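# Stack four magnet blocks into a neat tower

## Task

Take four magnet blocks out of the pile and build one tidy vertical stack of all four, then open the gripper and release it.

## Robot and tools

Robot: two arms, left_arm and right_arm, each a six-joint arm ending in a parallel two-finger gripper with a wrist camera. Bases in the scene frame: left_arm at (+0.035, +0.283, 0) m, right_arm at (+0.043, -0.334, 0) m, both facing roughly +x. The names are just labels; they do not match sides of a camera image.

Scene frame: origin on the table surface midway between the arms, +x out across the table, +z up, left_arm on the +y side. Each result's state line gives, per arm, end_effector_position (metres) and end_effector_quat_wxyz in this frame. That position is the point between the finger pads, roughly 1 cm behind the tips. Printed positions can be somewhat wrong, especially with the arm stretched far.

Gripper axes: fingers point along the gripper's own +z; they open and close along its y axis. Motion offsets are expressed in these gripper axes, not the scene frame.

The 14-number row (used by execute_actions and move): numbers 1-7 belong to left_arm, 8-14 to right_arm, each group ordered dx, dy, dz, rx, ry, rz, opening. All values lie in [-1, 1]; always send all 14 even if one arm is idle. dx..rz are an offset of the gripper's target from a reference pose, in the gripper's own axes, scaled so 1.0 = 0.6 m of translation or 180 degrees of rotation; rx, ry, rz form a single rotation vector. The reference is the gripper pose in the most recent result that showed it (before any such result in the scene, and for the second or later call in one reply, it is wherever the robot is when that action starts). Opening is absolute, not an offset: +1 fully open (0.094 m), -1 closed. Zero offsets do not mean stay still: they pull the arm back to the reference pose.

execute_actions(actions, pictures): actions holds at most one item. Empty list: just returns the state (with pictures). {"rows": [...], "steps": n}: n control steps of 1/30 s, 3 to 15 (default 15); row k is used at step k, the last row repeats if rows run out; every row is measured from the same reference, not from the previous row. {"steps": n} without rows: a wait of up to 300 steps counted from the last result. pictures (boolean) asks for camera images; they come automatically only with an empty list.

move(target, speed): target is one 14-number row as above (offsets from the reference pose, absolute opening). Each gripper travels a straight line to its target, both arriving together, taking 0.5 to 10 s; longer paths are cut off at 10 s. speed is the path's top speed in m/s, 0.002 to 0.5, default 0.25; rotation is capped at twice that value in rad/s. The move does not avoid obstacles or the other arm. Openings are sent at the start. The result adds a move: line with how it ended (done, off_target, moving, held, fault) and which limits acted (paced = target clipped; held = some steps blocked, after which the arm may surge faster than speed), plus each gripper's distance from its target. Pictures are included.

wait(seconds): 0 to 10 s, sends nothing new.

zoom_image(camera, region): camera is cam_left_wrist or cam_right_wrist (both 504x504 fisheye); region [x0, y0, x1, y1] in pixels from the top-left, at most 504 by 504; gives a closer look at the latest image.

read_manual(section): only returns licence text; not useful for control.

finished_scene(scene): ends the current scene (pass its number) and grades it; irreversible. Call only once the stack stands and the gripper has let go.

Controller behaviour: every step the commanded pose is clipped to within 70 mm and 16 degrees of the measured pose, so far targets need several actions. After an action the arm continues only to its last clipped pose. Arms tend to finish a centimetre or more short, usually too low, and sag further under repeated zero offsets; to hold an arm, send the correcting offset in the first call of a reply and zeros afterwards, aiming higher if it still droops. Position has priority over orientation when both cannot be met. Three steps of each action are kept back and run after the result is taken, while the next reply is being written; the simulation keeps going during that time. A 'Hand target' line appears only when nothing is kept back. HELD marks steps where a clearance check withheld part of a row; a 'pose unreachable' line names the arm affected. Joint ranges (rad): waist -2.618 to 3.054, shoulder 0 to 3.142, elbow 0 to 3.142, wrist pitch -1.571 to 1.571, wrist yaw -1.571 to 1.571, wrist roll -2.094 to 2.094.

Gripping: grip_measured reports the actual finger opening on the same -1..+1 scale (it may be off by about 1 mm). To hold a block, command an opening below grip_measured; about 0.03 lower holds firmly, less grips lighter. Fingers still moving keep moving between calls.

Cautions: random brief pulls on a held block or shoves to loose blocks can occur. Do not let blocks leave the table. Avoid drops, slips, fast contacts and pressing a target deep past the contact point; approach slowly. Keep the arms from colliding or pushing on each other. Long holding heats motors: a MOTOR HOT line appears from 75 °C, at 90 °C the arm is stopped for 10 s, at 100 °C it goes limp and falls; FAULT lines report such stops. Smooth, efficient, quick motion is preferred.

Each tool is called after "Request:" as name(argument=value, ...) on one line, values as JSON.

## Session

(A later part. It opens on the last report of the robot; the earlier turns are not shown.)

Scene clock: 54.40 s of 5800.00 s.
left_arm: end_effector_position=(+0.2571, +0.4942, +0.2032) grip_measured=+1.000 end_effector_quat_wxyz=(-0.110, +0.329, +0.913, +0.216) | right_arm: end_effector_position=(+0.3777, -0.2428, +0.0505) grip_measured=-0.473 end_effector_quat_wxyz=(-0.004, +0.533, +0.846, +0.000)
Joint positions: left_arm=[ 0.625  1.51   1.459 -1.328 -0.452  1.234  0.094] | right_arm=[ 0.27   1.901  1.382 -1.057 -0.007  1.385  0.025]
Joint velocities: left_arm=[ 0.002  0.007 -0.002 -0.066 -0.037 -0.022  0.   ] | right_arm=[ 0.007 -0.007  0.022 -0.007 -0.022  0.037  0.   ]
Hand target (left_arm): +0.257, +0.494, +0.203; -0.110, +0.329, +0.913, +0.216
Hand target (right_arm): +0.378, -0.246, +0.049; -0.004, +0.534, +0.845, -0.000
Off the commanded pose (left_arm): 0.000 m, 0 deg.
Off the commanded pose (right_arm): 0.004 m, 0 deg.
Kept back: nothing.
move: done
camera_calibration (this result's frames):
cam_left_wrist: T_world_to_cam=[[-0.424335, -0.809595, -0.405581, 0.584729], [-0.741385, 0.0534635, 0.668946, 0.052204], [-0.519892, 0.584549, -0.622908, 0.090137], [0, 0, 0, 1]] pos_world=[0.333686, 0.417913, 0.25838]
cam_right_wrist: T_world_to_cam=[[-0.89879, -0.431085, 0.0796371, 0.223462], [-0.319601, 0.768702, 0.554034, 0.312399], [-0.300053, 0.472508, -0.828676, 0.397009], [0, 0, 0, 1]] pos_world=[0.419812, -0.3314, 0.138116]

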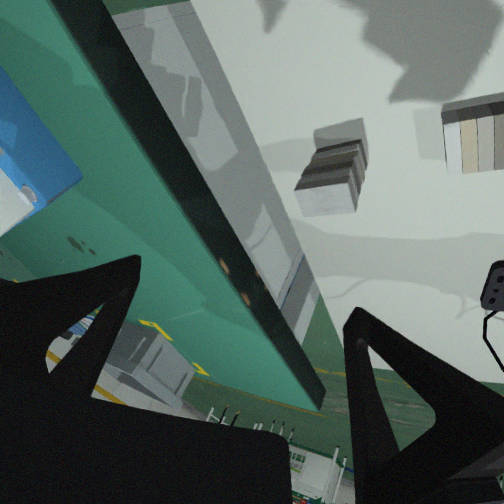

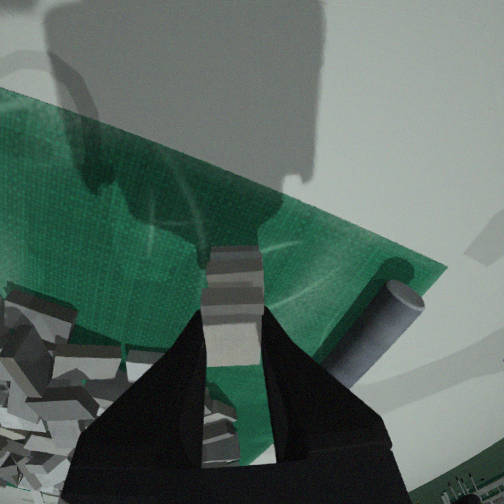

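Request:
move(target=[0,0,0,0,0,0,1,-0.012,-0.007,0.011,0,0,0,-0.52], speed=0.04)

Request:
zoom_image(camera="cam_right_wrist", region=[130,200,330,400])

Scene clock: 55.37 s of 5800.00 s.
left_arm: end_effector_position=(+0.2571, +0.4942, +0.2032) grip_measured=+1.000 end_effector_quat_wxyz=(-0.110, +0.329, +0.913, +0.216) | right_arm: end_effector_position=(+0.3767, -0.2476, +0.0450) grip_measured=-0.473 end_effector_quat_wxyz=(-0.005, +0.532, +0.847, -0.000)
Joint positions: left_arm=[ 0.625  1.51   1.459 -1.328 -0.452  1.234  0.094] | right_arm=[ 0.257  1.901  1.359 -1.037 -0.007  1.369  0.025]
Joint velocities: left_arm=[-0.002 -0.007 -0.012 -0.022 -0.007 -0.066  0.   ] | right_arm=[-0.012 -0.007  0.002  0.11  -0.007  0.007 -0.001]
Hand target (left_arm): +0.257, +0.494, +0.203; -0.110, +0.329, +0.913, +0.216
Hand target (right_arm): +0.377, -0.251, +0.044; -0.004, +0.533, +0.846, +0.000
Off the commanded pose (left_arm): 0.000 m, 0 deg.
Off the commanded pose (right_arm): 0.004 m, 0 deg.
Kept back: nothing.
move: done
camera_calibration (this result's frames):
cam_left_wrist: T_world_to_cam=[[-0.424335, -0.809595, -0.405581, 0.584729], [-0.741385, 0.0534635, 0.668946, 0.052204], [-0.519892, 0.584549, -0.622908, 0.090137], [0, 0, 0, 1]] pos_world=[0.333686, 0.417913, 0.25838]
cam_right_wrist: T_world_to_cam=[[-0.897616, -0.433159, 0.0816051, 0.2199], [-0.320062, 0.76781, 0.555003, 0.318647], [-0.303062, 0.47206, -0.827836, 0.395431], [0, 0, 0, 1]] pos_world=[0.419212, -0.336076, 0.132558]

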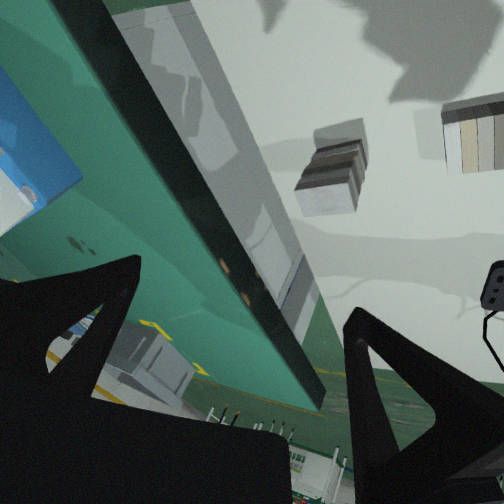

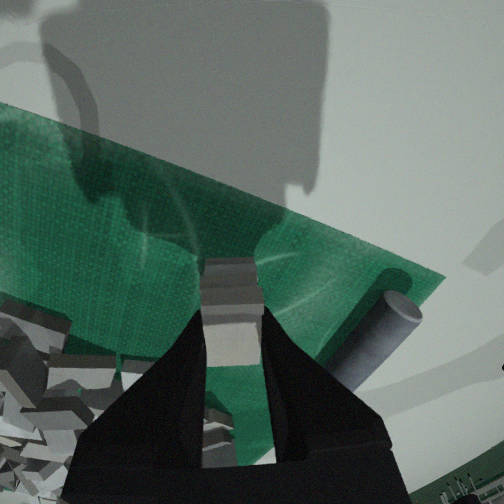

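Region (130, 200, 330, 400) of cam_right_wrist's 504x504 image, scaled by 2.520, with more detail than that image has.

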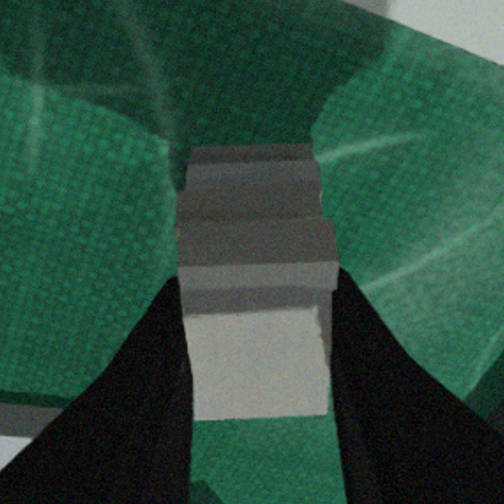

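Release and square up.

Request:
move(target=[0,0,0,0,0,0,1,0,0,0,0,0,0,-0.05])

Request:
move(target=[0,0,0,0,0,0,1,0.016,0.007,0.055,0,0,0,-0.05], speed=0.1)

Request:
move(target=[0,0,0,0,0,0,1,0,0,0,0,0,0,-0.51])

Request:
move(target=[0,0,0,0,0,0,1,0,0,0,0,0,0,0.5])

Request:
move(target=[0,0,0,0,0,0,1,0,0,-0.015,0,0,-0.505,0.5], speed=0.5)

Scene clock: 56.30 s of 5800.00 s.
left_arm: end_effector_position=(+0.2571, +0.4942, +0.2032) grip_measured=+1.000 end_effector_quat_wxyz=(-0.110, +0.329, +0.913, +0.216) | right_arm: end_effector_position=(+0.3770, -0.2475, +0.0450) grip_measured=-0.052 end_effector_quat_wxyz=(-0.005, +0.532, +0.847, +0.000)
Joint positions: left_arm=[ 0.625  1.51   1.459 -1.328 -0.452  1.234  0.094] | right_arm=[ 0.257  1.901  1.359 -1.035 -0.007  1.368  0.045]
Joint velocities: left_arm=[ 0.007 -0.012  0.007  0.007  0.037 -0.022  0.   ] | right_arm=[ 0.002 -0.012  0.002  0.022 -0.037 -0.007 -0.   ]
Hand target (left_arm): +0.257, +0.494, +0.203; -0.110, +0.329, +0.913, +0.216
Hand target (right_arm): +0.377, -0.248, +0.045; -0.005, +0.532, +0.847, -0.000
Off the commanded pose (left_arm): 0.000 m, 0 deg.
Off the commanded pose (right_arm): 0.000 m, 0 deg.
Kept back: nothing.
move: done
camera_calibration (this result's frames):
cam_left_wrist: T_world_to_cam=[[-0.424335, -0.809595, -0.405581, 0.584729], [-0.741385, 0.0534635, 0.668946, 0.052204], [-0.519892, 0.584549, -0.622908, 0.090137], [0, 0, 0, 1]] pos_world=[0.333686, 0.417913, 0.25838]
cam_right_wrist: T_world_to_cam=[[-0.89724, -0.434217, 0.0801057, 0.219934], [-0.321765, 0.76723, 0.55482, 0.319202], [-0.302372, 0.472031, -0.828105, 0.395241], [0, 0, 0, 1]] pos_world=[0.419551, -0.335968, 0.132584]

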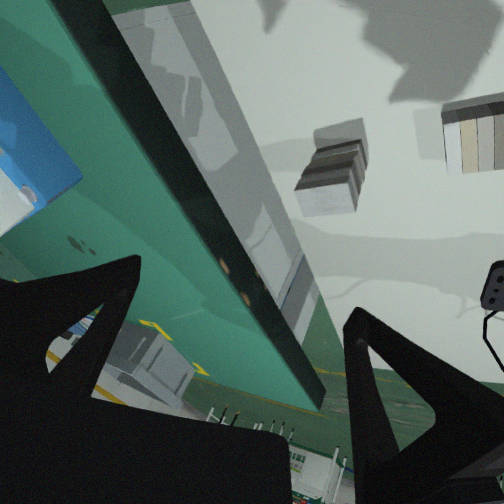

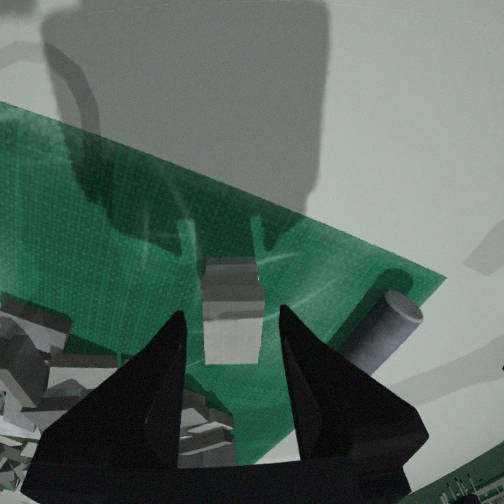

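Scene clock: 57.23 s of 5800.00 s.
left_arm: end_effector_position=(+0.2571, +0.4942, +0.2032) grip_measured=+1.000 end_effector_quat_wxyz=(-0.110, +0.329, +0.913, +0.216) | right_arm: end_effector_position=(+0.3790, -0.2400, +0.0144) grip_measured=-0.052 end_effector_quat_wxyz=(-0.005, +0.533, +0.846, +0.001)
Joint positions: left_arm=[ 0.625  1.51   1.459 -1.328 -0.452  1.234  0.094] | right_arm=[ 0.276  1.953  1.302 -0.924 -0.009  1.389  0.045]
Joint velocities: left_arm=[ 0.007  0.002 -0.002  0.007  0.007 -0.051  0.   ] | right_arm=[-0.002 -0.012 -0.007  0.066 -0.022 -0.022 -0.001]
Hand target (left_arm): +0.257, +0.494, +0.203; -0.110, +0.329, +0.913, +0.216
Hand target (right_arm): +0.377, -0.238, +0.012; -0.005, +0.532, +0.847, +0.000
Off the commanded pose (left_arm): 0.000 m, 0 deg.
Off the commanded pose (right_arm): 0.005 m, 0 deg.
Kept back: nothing.
move: done
camera_calibration (this result's frames):
cam_left_wrist: T_world_to_cam=[[-0.424335, -0.809595, -0.405581, 0.584729], [-0.741385, 0.0534635, 0.668946, 0.052204], [-0.519892, 0.584549, -0.622908, 0.090137], [0, 0, 0, 1]] pos_world=[0.333686, 0.417913, 0.25838]
cam_right_wrist: T_world_to_cam=[[-0.898339, -0.432298, 0.0781348, 0.228275], [-0.320738, 0.766965, 0.55578, 0.330587], [-0.30019, 0.474218, -0.827649, 0.366652], [0, 0, 0, 1]] pos_world=[0.421165, -0.328739, 0.101889]

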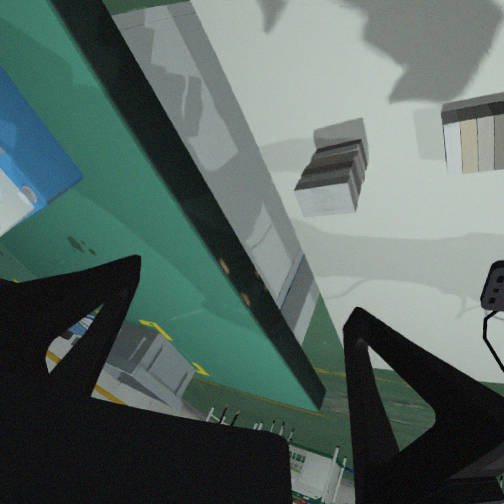

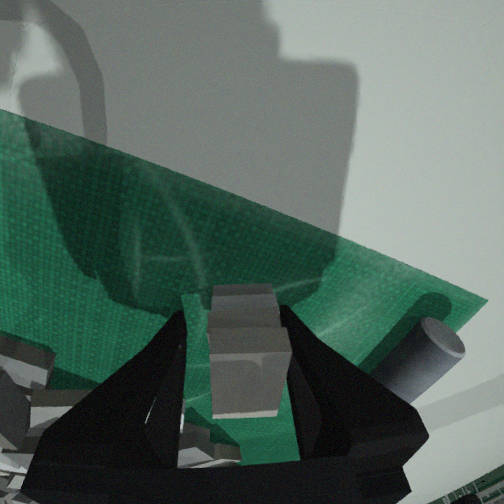

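Scene clock: 57.73 s of 5800.00 s.
left_arm: end_effector_position=(+0.2571, +0.4942, +0.2032) grip_measured=+1.000 end_effector_quat_wxyz=(-0.110, +0.329, +0.913, +0.216) | right_arm: end_effector_position=(+0.3785, -0.2398, +0.0144) grip_measured=-0.465 end_effector_quat_wxyz=(-0.006, +0.533, +0.846, +0.001)
Joint positions: left_arm=[ 0.625  1.51   1.459 -1.328 -0.452  1.234  0.094] | right_arm=[ 0.276  1.953  1.302 -0.926 -0.01   1.389  0.025]
Joint velocities: left_arm=[-0.002 -0.017  0.002 -0.022 -0.022 -0.037  0.   ] | right_arm=[-0.017 -0.012 -0.012 -0.037 -0.037 -0.022  0.001]
Hand target (left_arm): +0.257, +0.494, +0.203; -0.110, +0.329, +0.913, +0.216
Hand target (right_arm): +0.379, -0.240, +0.014; -0.005, +0.533, +0.846, +0.001
Off the commanded pose (left_arm): 0.000 m, 0 deg.
Off the commanded pose (right_arm): 0.000 m, 0 deg.
Kept back: nothing.
move: done
camera_calibration (this result's frames):
cam_left_wrist: T_world_to_cam=[[-0.424335, -0.809595, -0.405581, 0.584729], [-0.741385, 0.0534635, 0.668946, 0.052204], [-0.519892, 0.584549, -0.622908, 0.090137], [0, 0, 0, 1]] pos_world=[0.333686, 0.417913, 0.25838]
cam_right_wrist: T_world_to_cam=[[-0.89836, -0.432033, 0.0793585, 0.228005], [-0.319396, 0.766495, 0.5572, 0.329678], [-0.301556, 0.475219, -0.826577, 0.36719], [0, 0, 0, 1]] pos_world=[0.420857, -0.328687, 0.10172]

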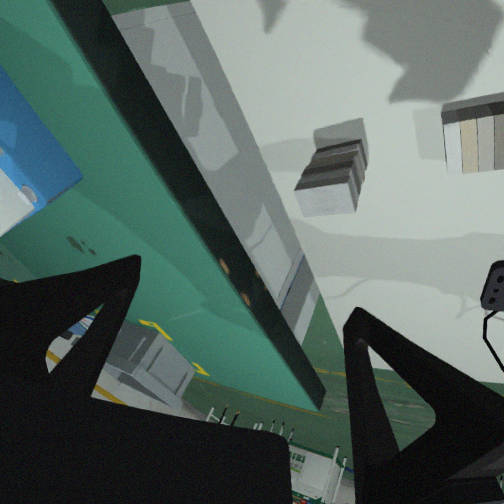

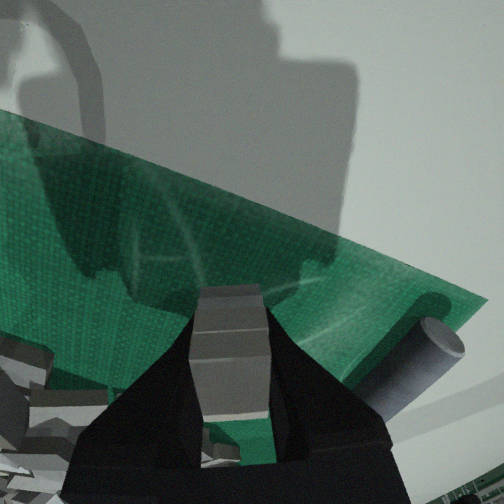

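Scene clock: 58.23 s of 5800.00 s.
left_arm: end_effector_position=(+0.2571, +0.4942, +0.2032) grip_measured=+1.000 end_effector_quat_wxyz=(-0.110, +0.329, +0.913, +0.216) | right_arm: end_effector_position=(+0.3785, -0.2398, +0.0144) grip_measured=+0.498 end_effector_quat_wxyz=(-0.006, +0.533, +0.846, +0.001)
Joint positions: left_arm=[ 0.625  1.51   1.459 -1.328 -0.452  1.234  0.094] | right_arm=[ 0.276  1.953  1.302 -0.926 -0.01   1.389  0.07 ]
Joint velocities: left_arm=[-0.027 -0.007  0.002 -0.066  0.037  0.007  0.   ] | right_arm=[ 0.007  0.012  0.002  0.007  0.022 -0.081 -0.001]
Hand target (left_arm): +0.257, +0.494, +0.203; -0.110, +0.329, +0.913, +0.216
Hand target (right_arm): +0.379, -0.240, +0.014; -0.006, +0.533, +0.846, +0.001
Off the commanded pose (left_arm): 0.000 m, 0 deg.
Off the commanded pose (right_arm): 0.000 m, 0 deg.
Kept back: nothing.
move: done
camera_calibration (this result's frames):
cam_left_wrist: T_world_to_cam=[[-0.424335, -0.809595, -0.405581, 0.584729], [-0.741385, 0.0534635, 0.668946, 0.052204], [-0.519892, 0.584549, -0.622908, 0.090137], [0, 0, 0, 1]] pos_world=[0.333686, 0.417913, 0.25838]
cam_right_wrist: T_world_to_cam=[[-0.89836, -0.432033, 0.0793585, 0.228005], [-0.319396, 0.766495, 0.5572, 0.329678], [-0.301556, 0.475219, -0.826577, 0.36719], [0, 0, 0, 1]] pos_world=[0.420857, -0.328687, 0.10172]

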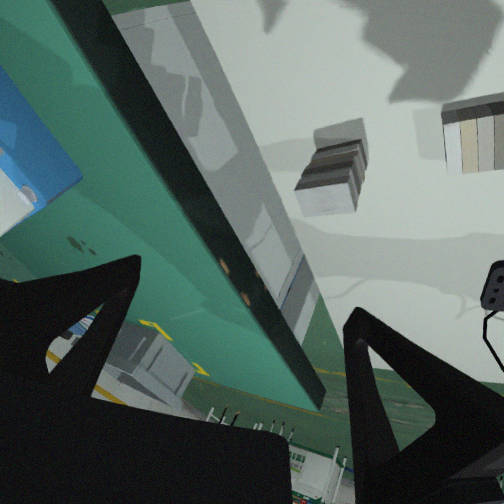

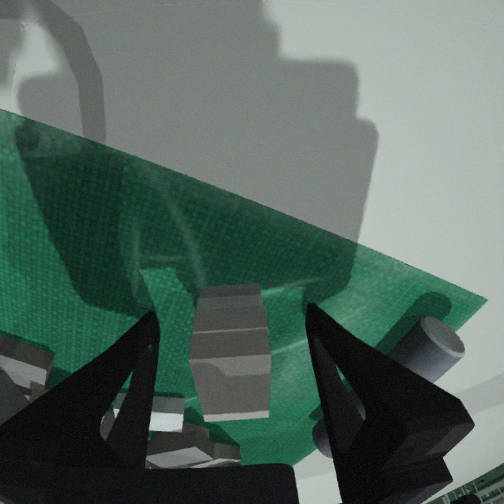

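Scene clock: 60.57 s of 5800.00 s.
left_arm: end_effector_position=(+0.2571, +0.4942, +0.2032) grip_measured=+1.000 end_effector_quat_wxyz=(-0.110, +0.329, +0.913, +0.216) | right_arm: end_effector_position=(+0.3718, -0.2417, +0.0146) grip_measured=+0.498 end_effector_quat_wxyz=(-0.017, -0.225, +0.974, +0.004)
Joint positions: left_arm=[ 0.625  1.51   1.459 -1.328 -0.452  1.234  0.094] | right_arm=[ 0.276  1.953  1.302 -0.954 -0.01  -0.188  0.07 ]
Joint velocities: left_arm=[-0.012 -0.007 -0.017 -0.066 -0.037 -0.051  0.   ] | right_arm=[ 0.007  0.007  0.007 -0.007 -0.037  0.007  0.   ]
Hand target (left_arm): +0.257, +0.494, +0.203; -0.110, +0.329, +0.913, +0.216
Hand target (right_arm): +0.378, -0.240, +0.023; -0.003, -0.229, +0.973, +0.005
Off the commanded pose (left_arm): 0.000 m, 0 deg.
Off the commanded pose (right_arm): 0.011 m, 2 deg.
Kept back: nothing.
move: off_target (right_arm)
camera_calibration (this result's frames):
cam_left_wrist: T_world_to_cam=[[-0.424335, -0.809595, -0.405581, 0.584729], [-0.741385, 0.0534635, 0.668946, 0.052204], [-0.519892, 0.584549, -0.622908, 0.090137], [0, 0, 0, 1]] pos_world=[0.333686, 0.417913, 0.25838]
cam_right_wrist: T_world_to_cam=[[0.43958, -0.89628, 0.0587527, -0.388158], [-0.748933, -0.329632, 0.574841, 0.223381], [-0.495851, -0.29669, -0.816153, 0.251684], [0, 0, 0, 1]] pos_world=[0.462722, -0.199592, 0.0998093]

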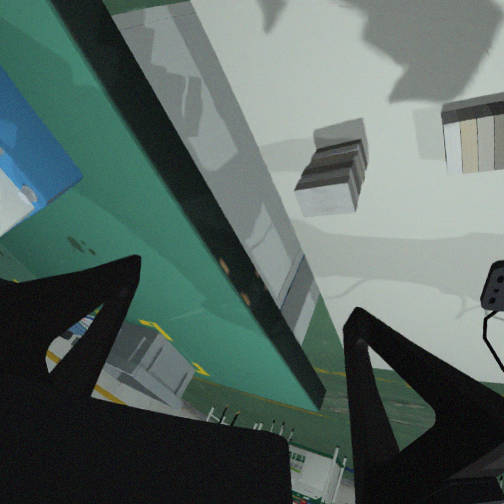

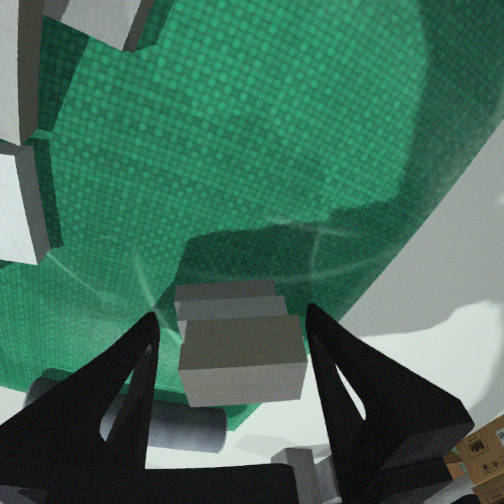

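Request:
move(target=[0,0,0,0,0,0,1,-0.014,0,0,0,-0.014,0,0.5])

Request:
move(target=[0,0,0,0,0,0,1,0,0,0,0,0,0,-0.19])

Request:
move(target=[0,0,0,0,0,0,1,0,0,0,0,0,0,0.5])

Request:
move(target=[0,0,0,0,0,0,1,0,0,-0.12,0,-0.01,0,0.5])

Request:
zoom_image(camera="cam_right_wrist", region=[140,160,320,340])

Scene clock: 61.53 s of 5800.00 s.
left_arm: end_effector_position=(+0.2571, +0.4942, +0.2032) grip_measured=+1.000 end_effector_quat_wxyz=(-0.110, +0.329, +0.913, +0.216) | right_arm: end_effector_position=(+0.3791, -0.2397, +0.0144) grip_measured=+0.498 end_effector_quat_wxyz=(-0.002, -0.226, +0.974, +0.005)
Joint positions: left_arm=[ 0.625  1.51   1.459 -1.328 -0.452  1.234  0.094] | right_arm=[ 0.276  1.953  1.302 -0.924 -0.01  -0.19   0.07 ]
Joint velocities: left_arm=[-0.007 -0.007  0.017  0.022 -0.007 -0.007  0.   ] | right_arm=[-0.012  0.002 -0.007 -0.007 -0.066 -0.081 -0.   ]
Hand target (left_arm): +0.257, +0.494, +0.203; -0.110, +0.329, +0.913, +0.216
Hand target (right_arm): +0.379, -0.238, +0.014; +0.004, -0.225, +0.974, +0.009
Off the commanded pose (left_arm): 0.000 m, 0 deg.
Off the commanded pose (right_arm): 0.002 m, 1 deg.
Kept back: nothing.
move: done
camera_calibration (this result's frames):
cam_left_wrist: T_world_to_cam=[[-0.424335, -0.809595, -0.405581, 0.584729], [-0.741385, 0.0534635, 0.668946, 0.052204], [-0.519892, 0.584549, -0.622908, 0.090137], [0, 0, 0, 1]] pos_world=[0.333686, 0.417913, 0.25838]
cam_right_wrist: T_world_to_cam=[[0.439474, -0.895938, 0.0644791, -0.389541], [-0.764864, -0.335607, 0.549864, 0.234573], [-0.471004, -0.290969, -0.832762, 0.247974], [0, 0, 0, 1]] pos_world=[0.467407, -0.198127, 0.102637]

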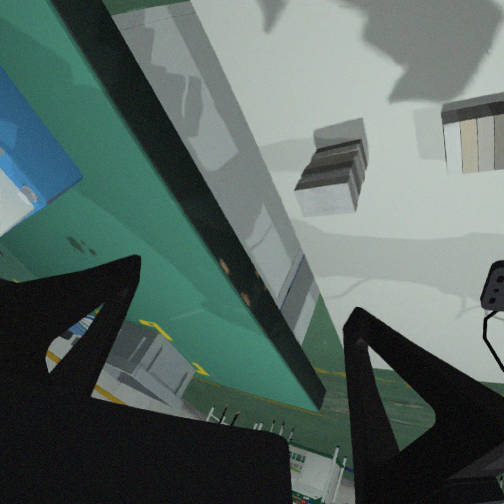

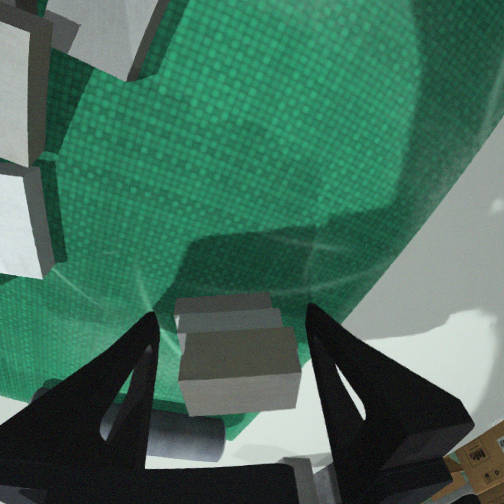

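Scene clock: 62.03 s of 5800.00 s.
left_arm: end_effector_position=(+0.2571, +0.4942, +0.2032) grip_measured=+1.000 end_effector_quat_wxyz=(-0.110, +0.329, +0.913, +0.216) | right_arm: end_effector_position=(+0.3791, -0.2396, +0.0144) grip_measured=-0.123 end_effector_quat_wxyz=(-0.002, -0.226, +0.974, +0.005)
Joint positions: left_arm=[ 0.625  1.51   1.459 -1.328 -0.452  1.234  0.094] | right_arm=[ 0.276  1.953  1.302 -0.924 -0.011 -0.19   0.041]
Joint velocities: left_arm=[ 0.027 -0.012  0.022 -0.022 -0.081 -0.037  0.   ] | right_arm=[-0.017  0.007 -0.002  0.022 -0.051 -0.095 -0.001]
Hand target (left_arm): +0.257, +0.494, +0.203; -0.110, +0.329, +0.913, +0.216
Hand target (right_arm): +0.379, -0.240, +0.014; -0.002, -0.226, +0.974, +0.005
Off the commanded pose (left_arm): 0.000 m, 0 deg.
Off the commanded pose (right_arm): 0.000 m, 0 deg.
Kept back: nothing.
move: done
camera_calibration (this result's frames):
cam_left_wrist: T_world_to_cam=[[-0.424335, -0.809595, -0.405581, 0.584729], [-0.741385, 0.0534635, 0.668946, 0.052204], [-0.519892, 0.584549, -0.622908, 0.090137], [0, 0, 0, 1]] pos_world=[0.333686, 0.417913, 0.25838]
cam_right_wrist: T_world_to_cam=[[0.439479, -0.895962, 0.0641053, -0.389477], [-0.76481, -0.335809, 0.549817, 0.234513], [-0.471088, -0.290662, -0.832822, 0.248091], [0, 0, 0, 1]] pos_world=[0.467398, -0.198094, 0.102644]

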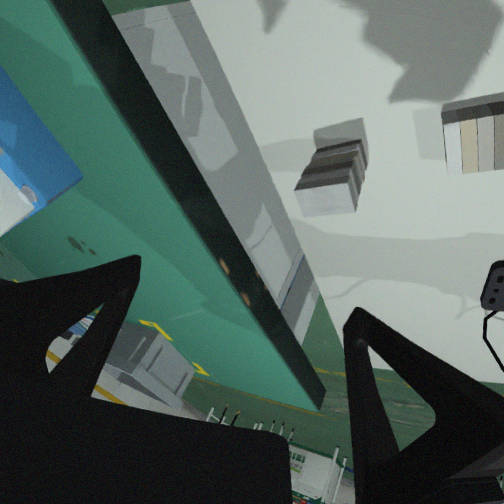

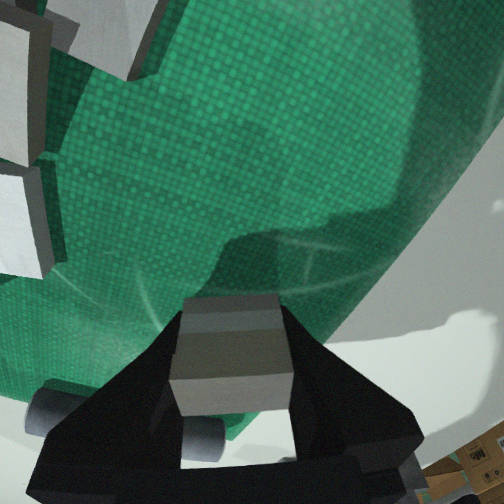

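Scene clock: 62.53 s of 5800.00 s.
left_arm: end_effector_position=(+0.2571, +0.4942, +0.2032) grip_measured=+1.000 end_effector_quat_wxyz=(-0.110, +0.329, +0.913, +0.216) | right_arm: end_effector_position=(+0.3791, -0.2396, +0.0144) grip_measured=+0.498 end_effector_quat_wxyz=(-0.002, -0.226, +0.974, +0.005)
Joint positions: left_arm=[ 0.625  1.51   1.459 -1.328 -0.452  1.234  0.094] | right_arm=[ 0.276  1.953  1.302 -0.924 -0.011 -0.19   0.07 ]
Joint velocities: left_arm=[ 0.002 -0.002  0.007  0.007 -0.051 -0.022  0.   ] | right_arm=[ 0.002  0.012  0.002  0.022  0.007 -0.007 -0.   ]
Hand target (left_arm): +0.257, +0.494, +0.203; -0.110, +0.329, +0.913, +0.216
Hand target (right_arm): +0.379, -0.240, +0.014; -0.002, -0.226, +0.974, +0.005
Off the commanded pose (left_arm): 0.000 m, 0 deg.
Off the commanded pose (right_arm): 0.000 m, 0 deg.
Kept back: nothing.
move: done
camera_calibration (this result's frames):
cam_left_wrist: T_world_to_cam=[[-0.424335, -0.809595, -0.405581, 0.584729], [-0.741385, 0.0534635, 0.668946, 0.052204], [-0.519892, 0.584549, -0.622908, 0.090137], [0, 0, 0, 1]] pos_world=[0.333686, 0.417913, 0.25838]
cam_right_wrist: T_world_to_cam=[[0.439479, -0.895962, 0.0641053, -0.389477], [-0.76481, -0.335809, 0.549817, 0.234513], [-0.471088, -0.290662, -0.832822, 0.248091], [0, 0, 0, 1]] pos_world=[0.467398, -0.198094, 0.102644]

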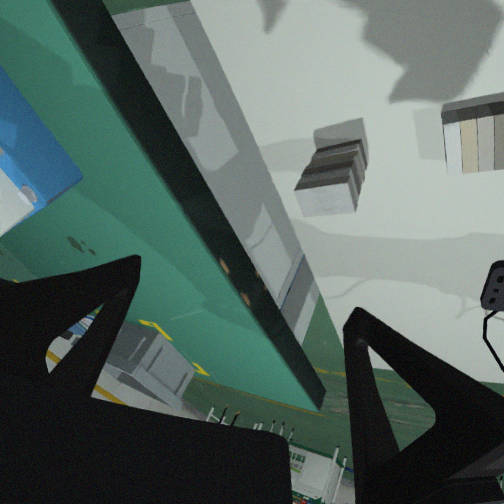

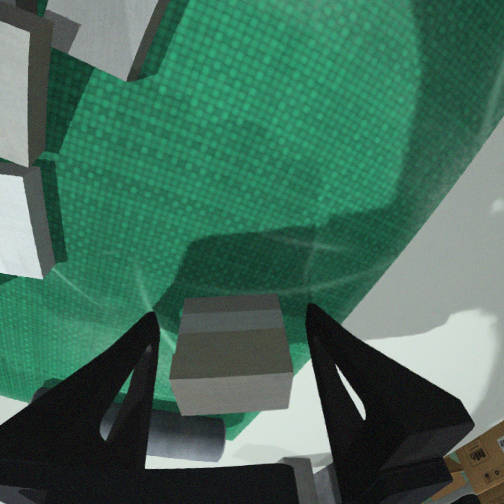

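Scene clock: 63.60 s of 5800.00 s.
left_arm: end_effector_position=(+0.2571, +0.4942, +0.2032) grip_measured=+1.000 end_effector_quat_wxyz=(-0.110, +0.329, +0.913, +0.216) | right_arm: end_effector_position=(+0.3735, -0.2411, +0.0778) grip_measured=+0.498 end_effector_quat_wxyz=(+0.001, -0.226, +0.974, +0.005)
Joint positions: left_arm=[ 0.625  1.51   1.459 -1.328 -0.452  1.234  0.094] | right_arm=[ 0.276  1.857  1.434 -1.146 -0.011 -0.19   0.07 ]
Joint velocities: left_arm=[-0.002 -0.012 -0.007  0.007 -0.066  0.081  0.   ] | right_arm=[ 0.002  0.017 -0.002  0.007  0.007  0.022 -0.002]
Hand target (left_arm): +0.257, +0.494, +0.203; -0.110, +0.329, +0.913, +0.216
Hand target (right_arm): +0.378, -0.239, +0.086; +0.013, -0.226, +0.974, +0.009
Off the commanded pose (left_arm): 0.000 m, 0 deg.
Off the commanded pose (right_arm): 0.011 m, 1 deg.
Kept back: nothing.
move: off_target (right_arm)
camera_calibration (this result's frames):
cam_left_wrist: T_world_to_cam=[[-0.424335, -0.809595, -0.405581, 0.584729], [-0.741385, 0.0534635, 0.668946, 0.052204], [-0.519892, 0.584549, -0.622908, 0.090137], [0, 0, 0, 1]] pos_world=[0.333686, 0.417913, 0.25838]
cam_right_wrist: T_world_to_cam=[[0.439098, -0.896066, 0.0652556, -0.392426], [-0.768033, -0.336686, 0.544764, 0.196321], [-0.466174, -0.289323, -0.836046, 0.296539], [0, 0, 0, 1]] pos_world=[0.461333, -0.199746, 0.16658]

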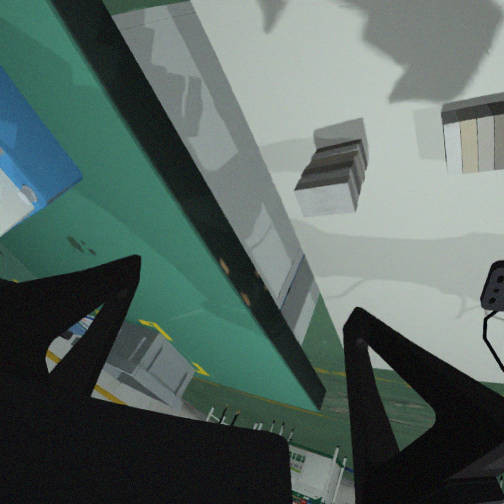

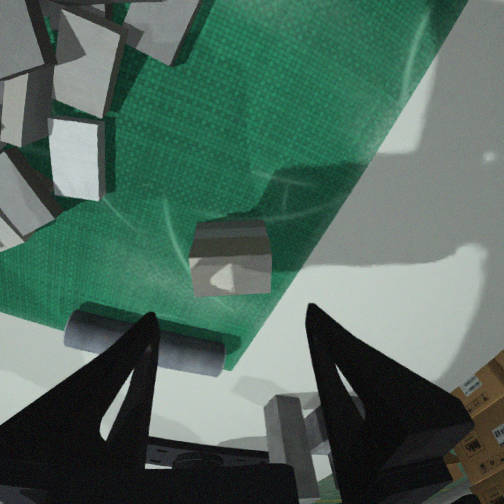

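Region (140, 160, 320, 340) of cam_right_wrist's 504x504 image, scaled by 2.800, with more detail than that image has.

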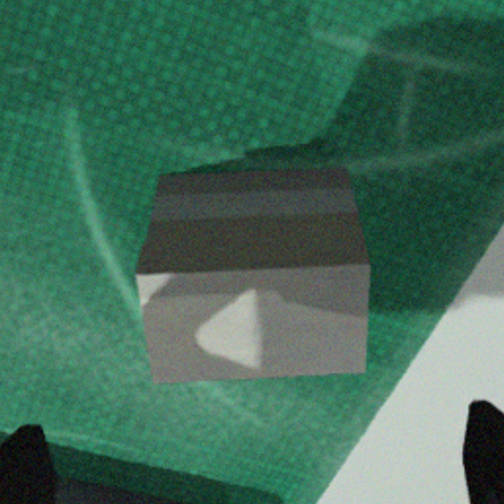

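Request:
finished_scene(scene=2)

The scene is finished: the task was done.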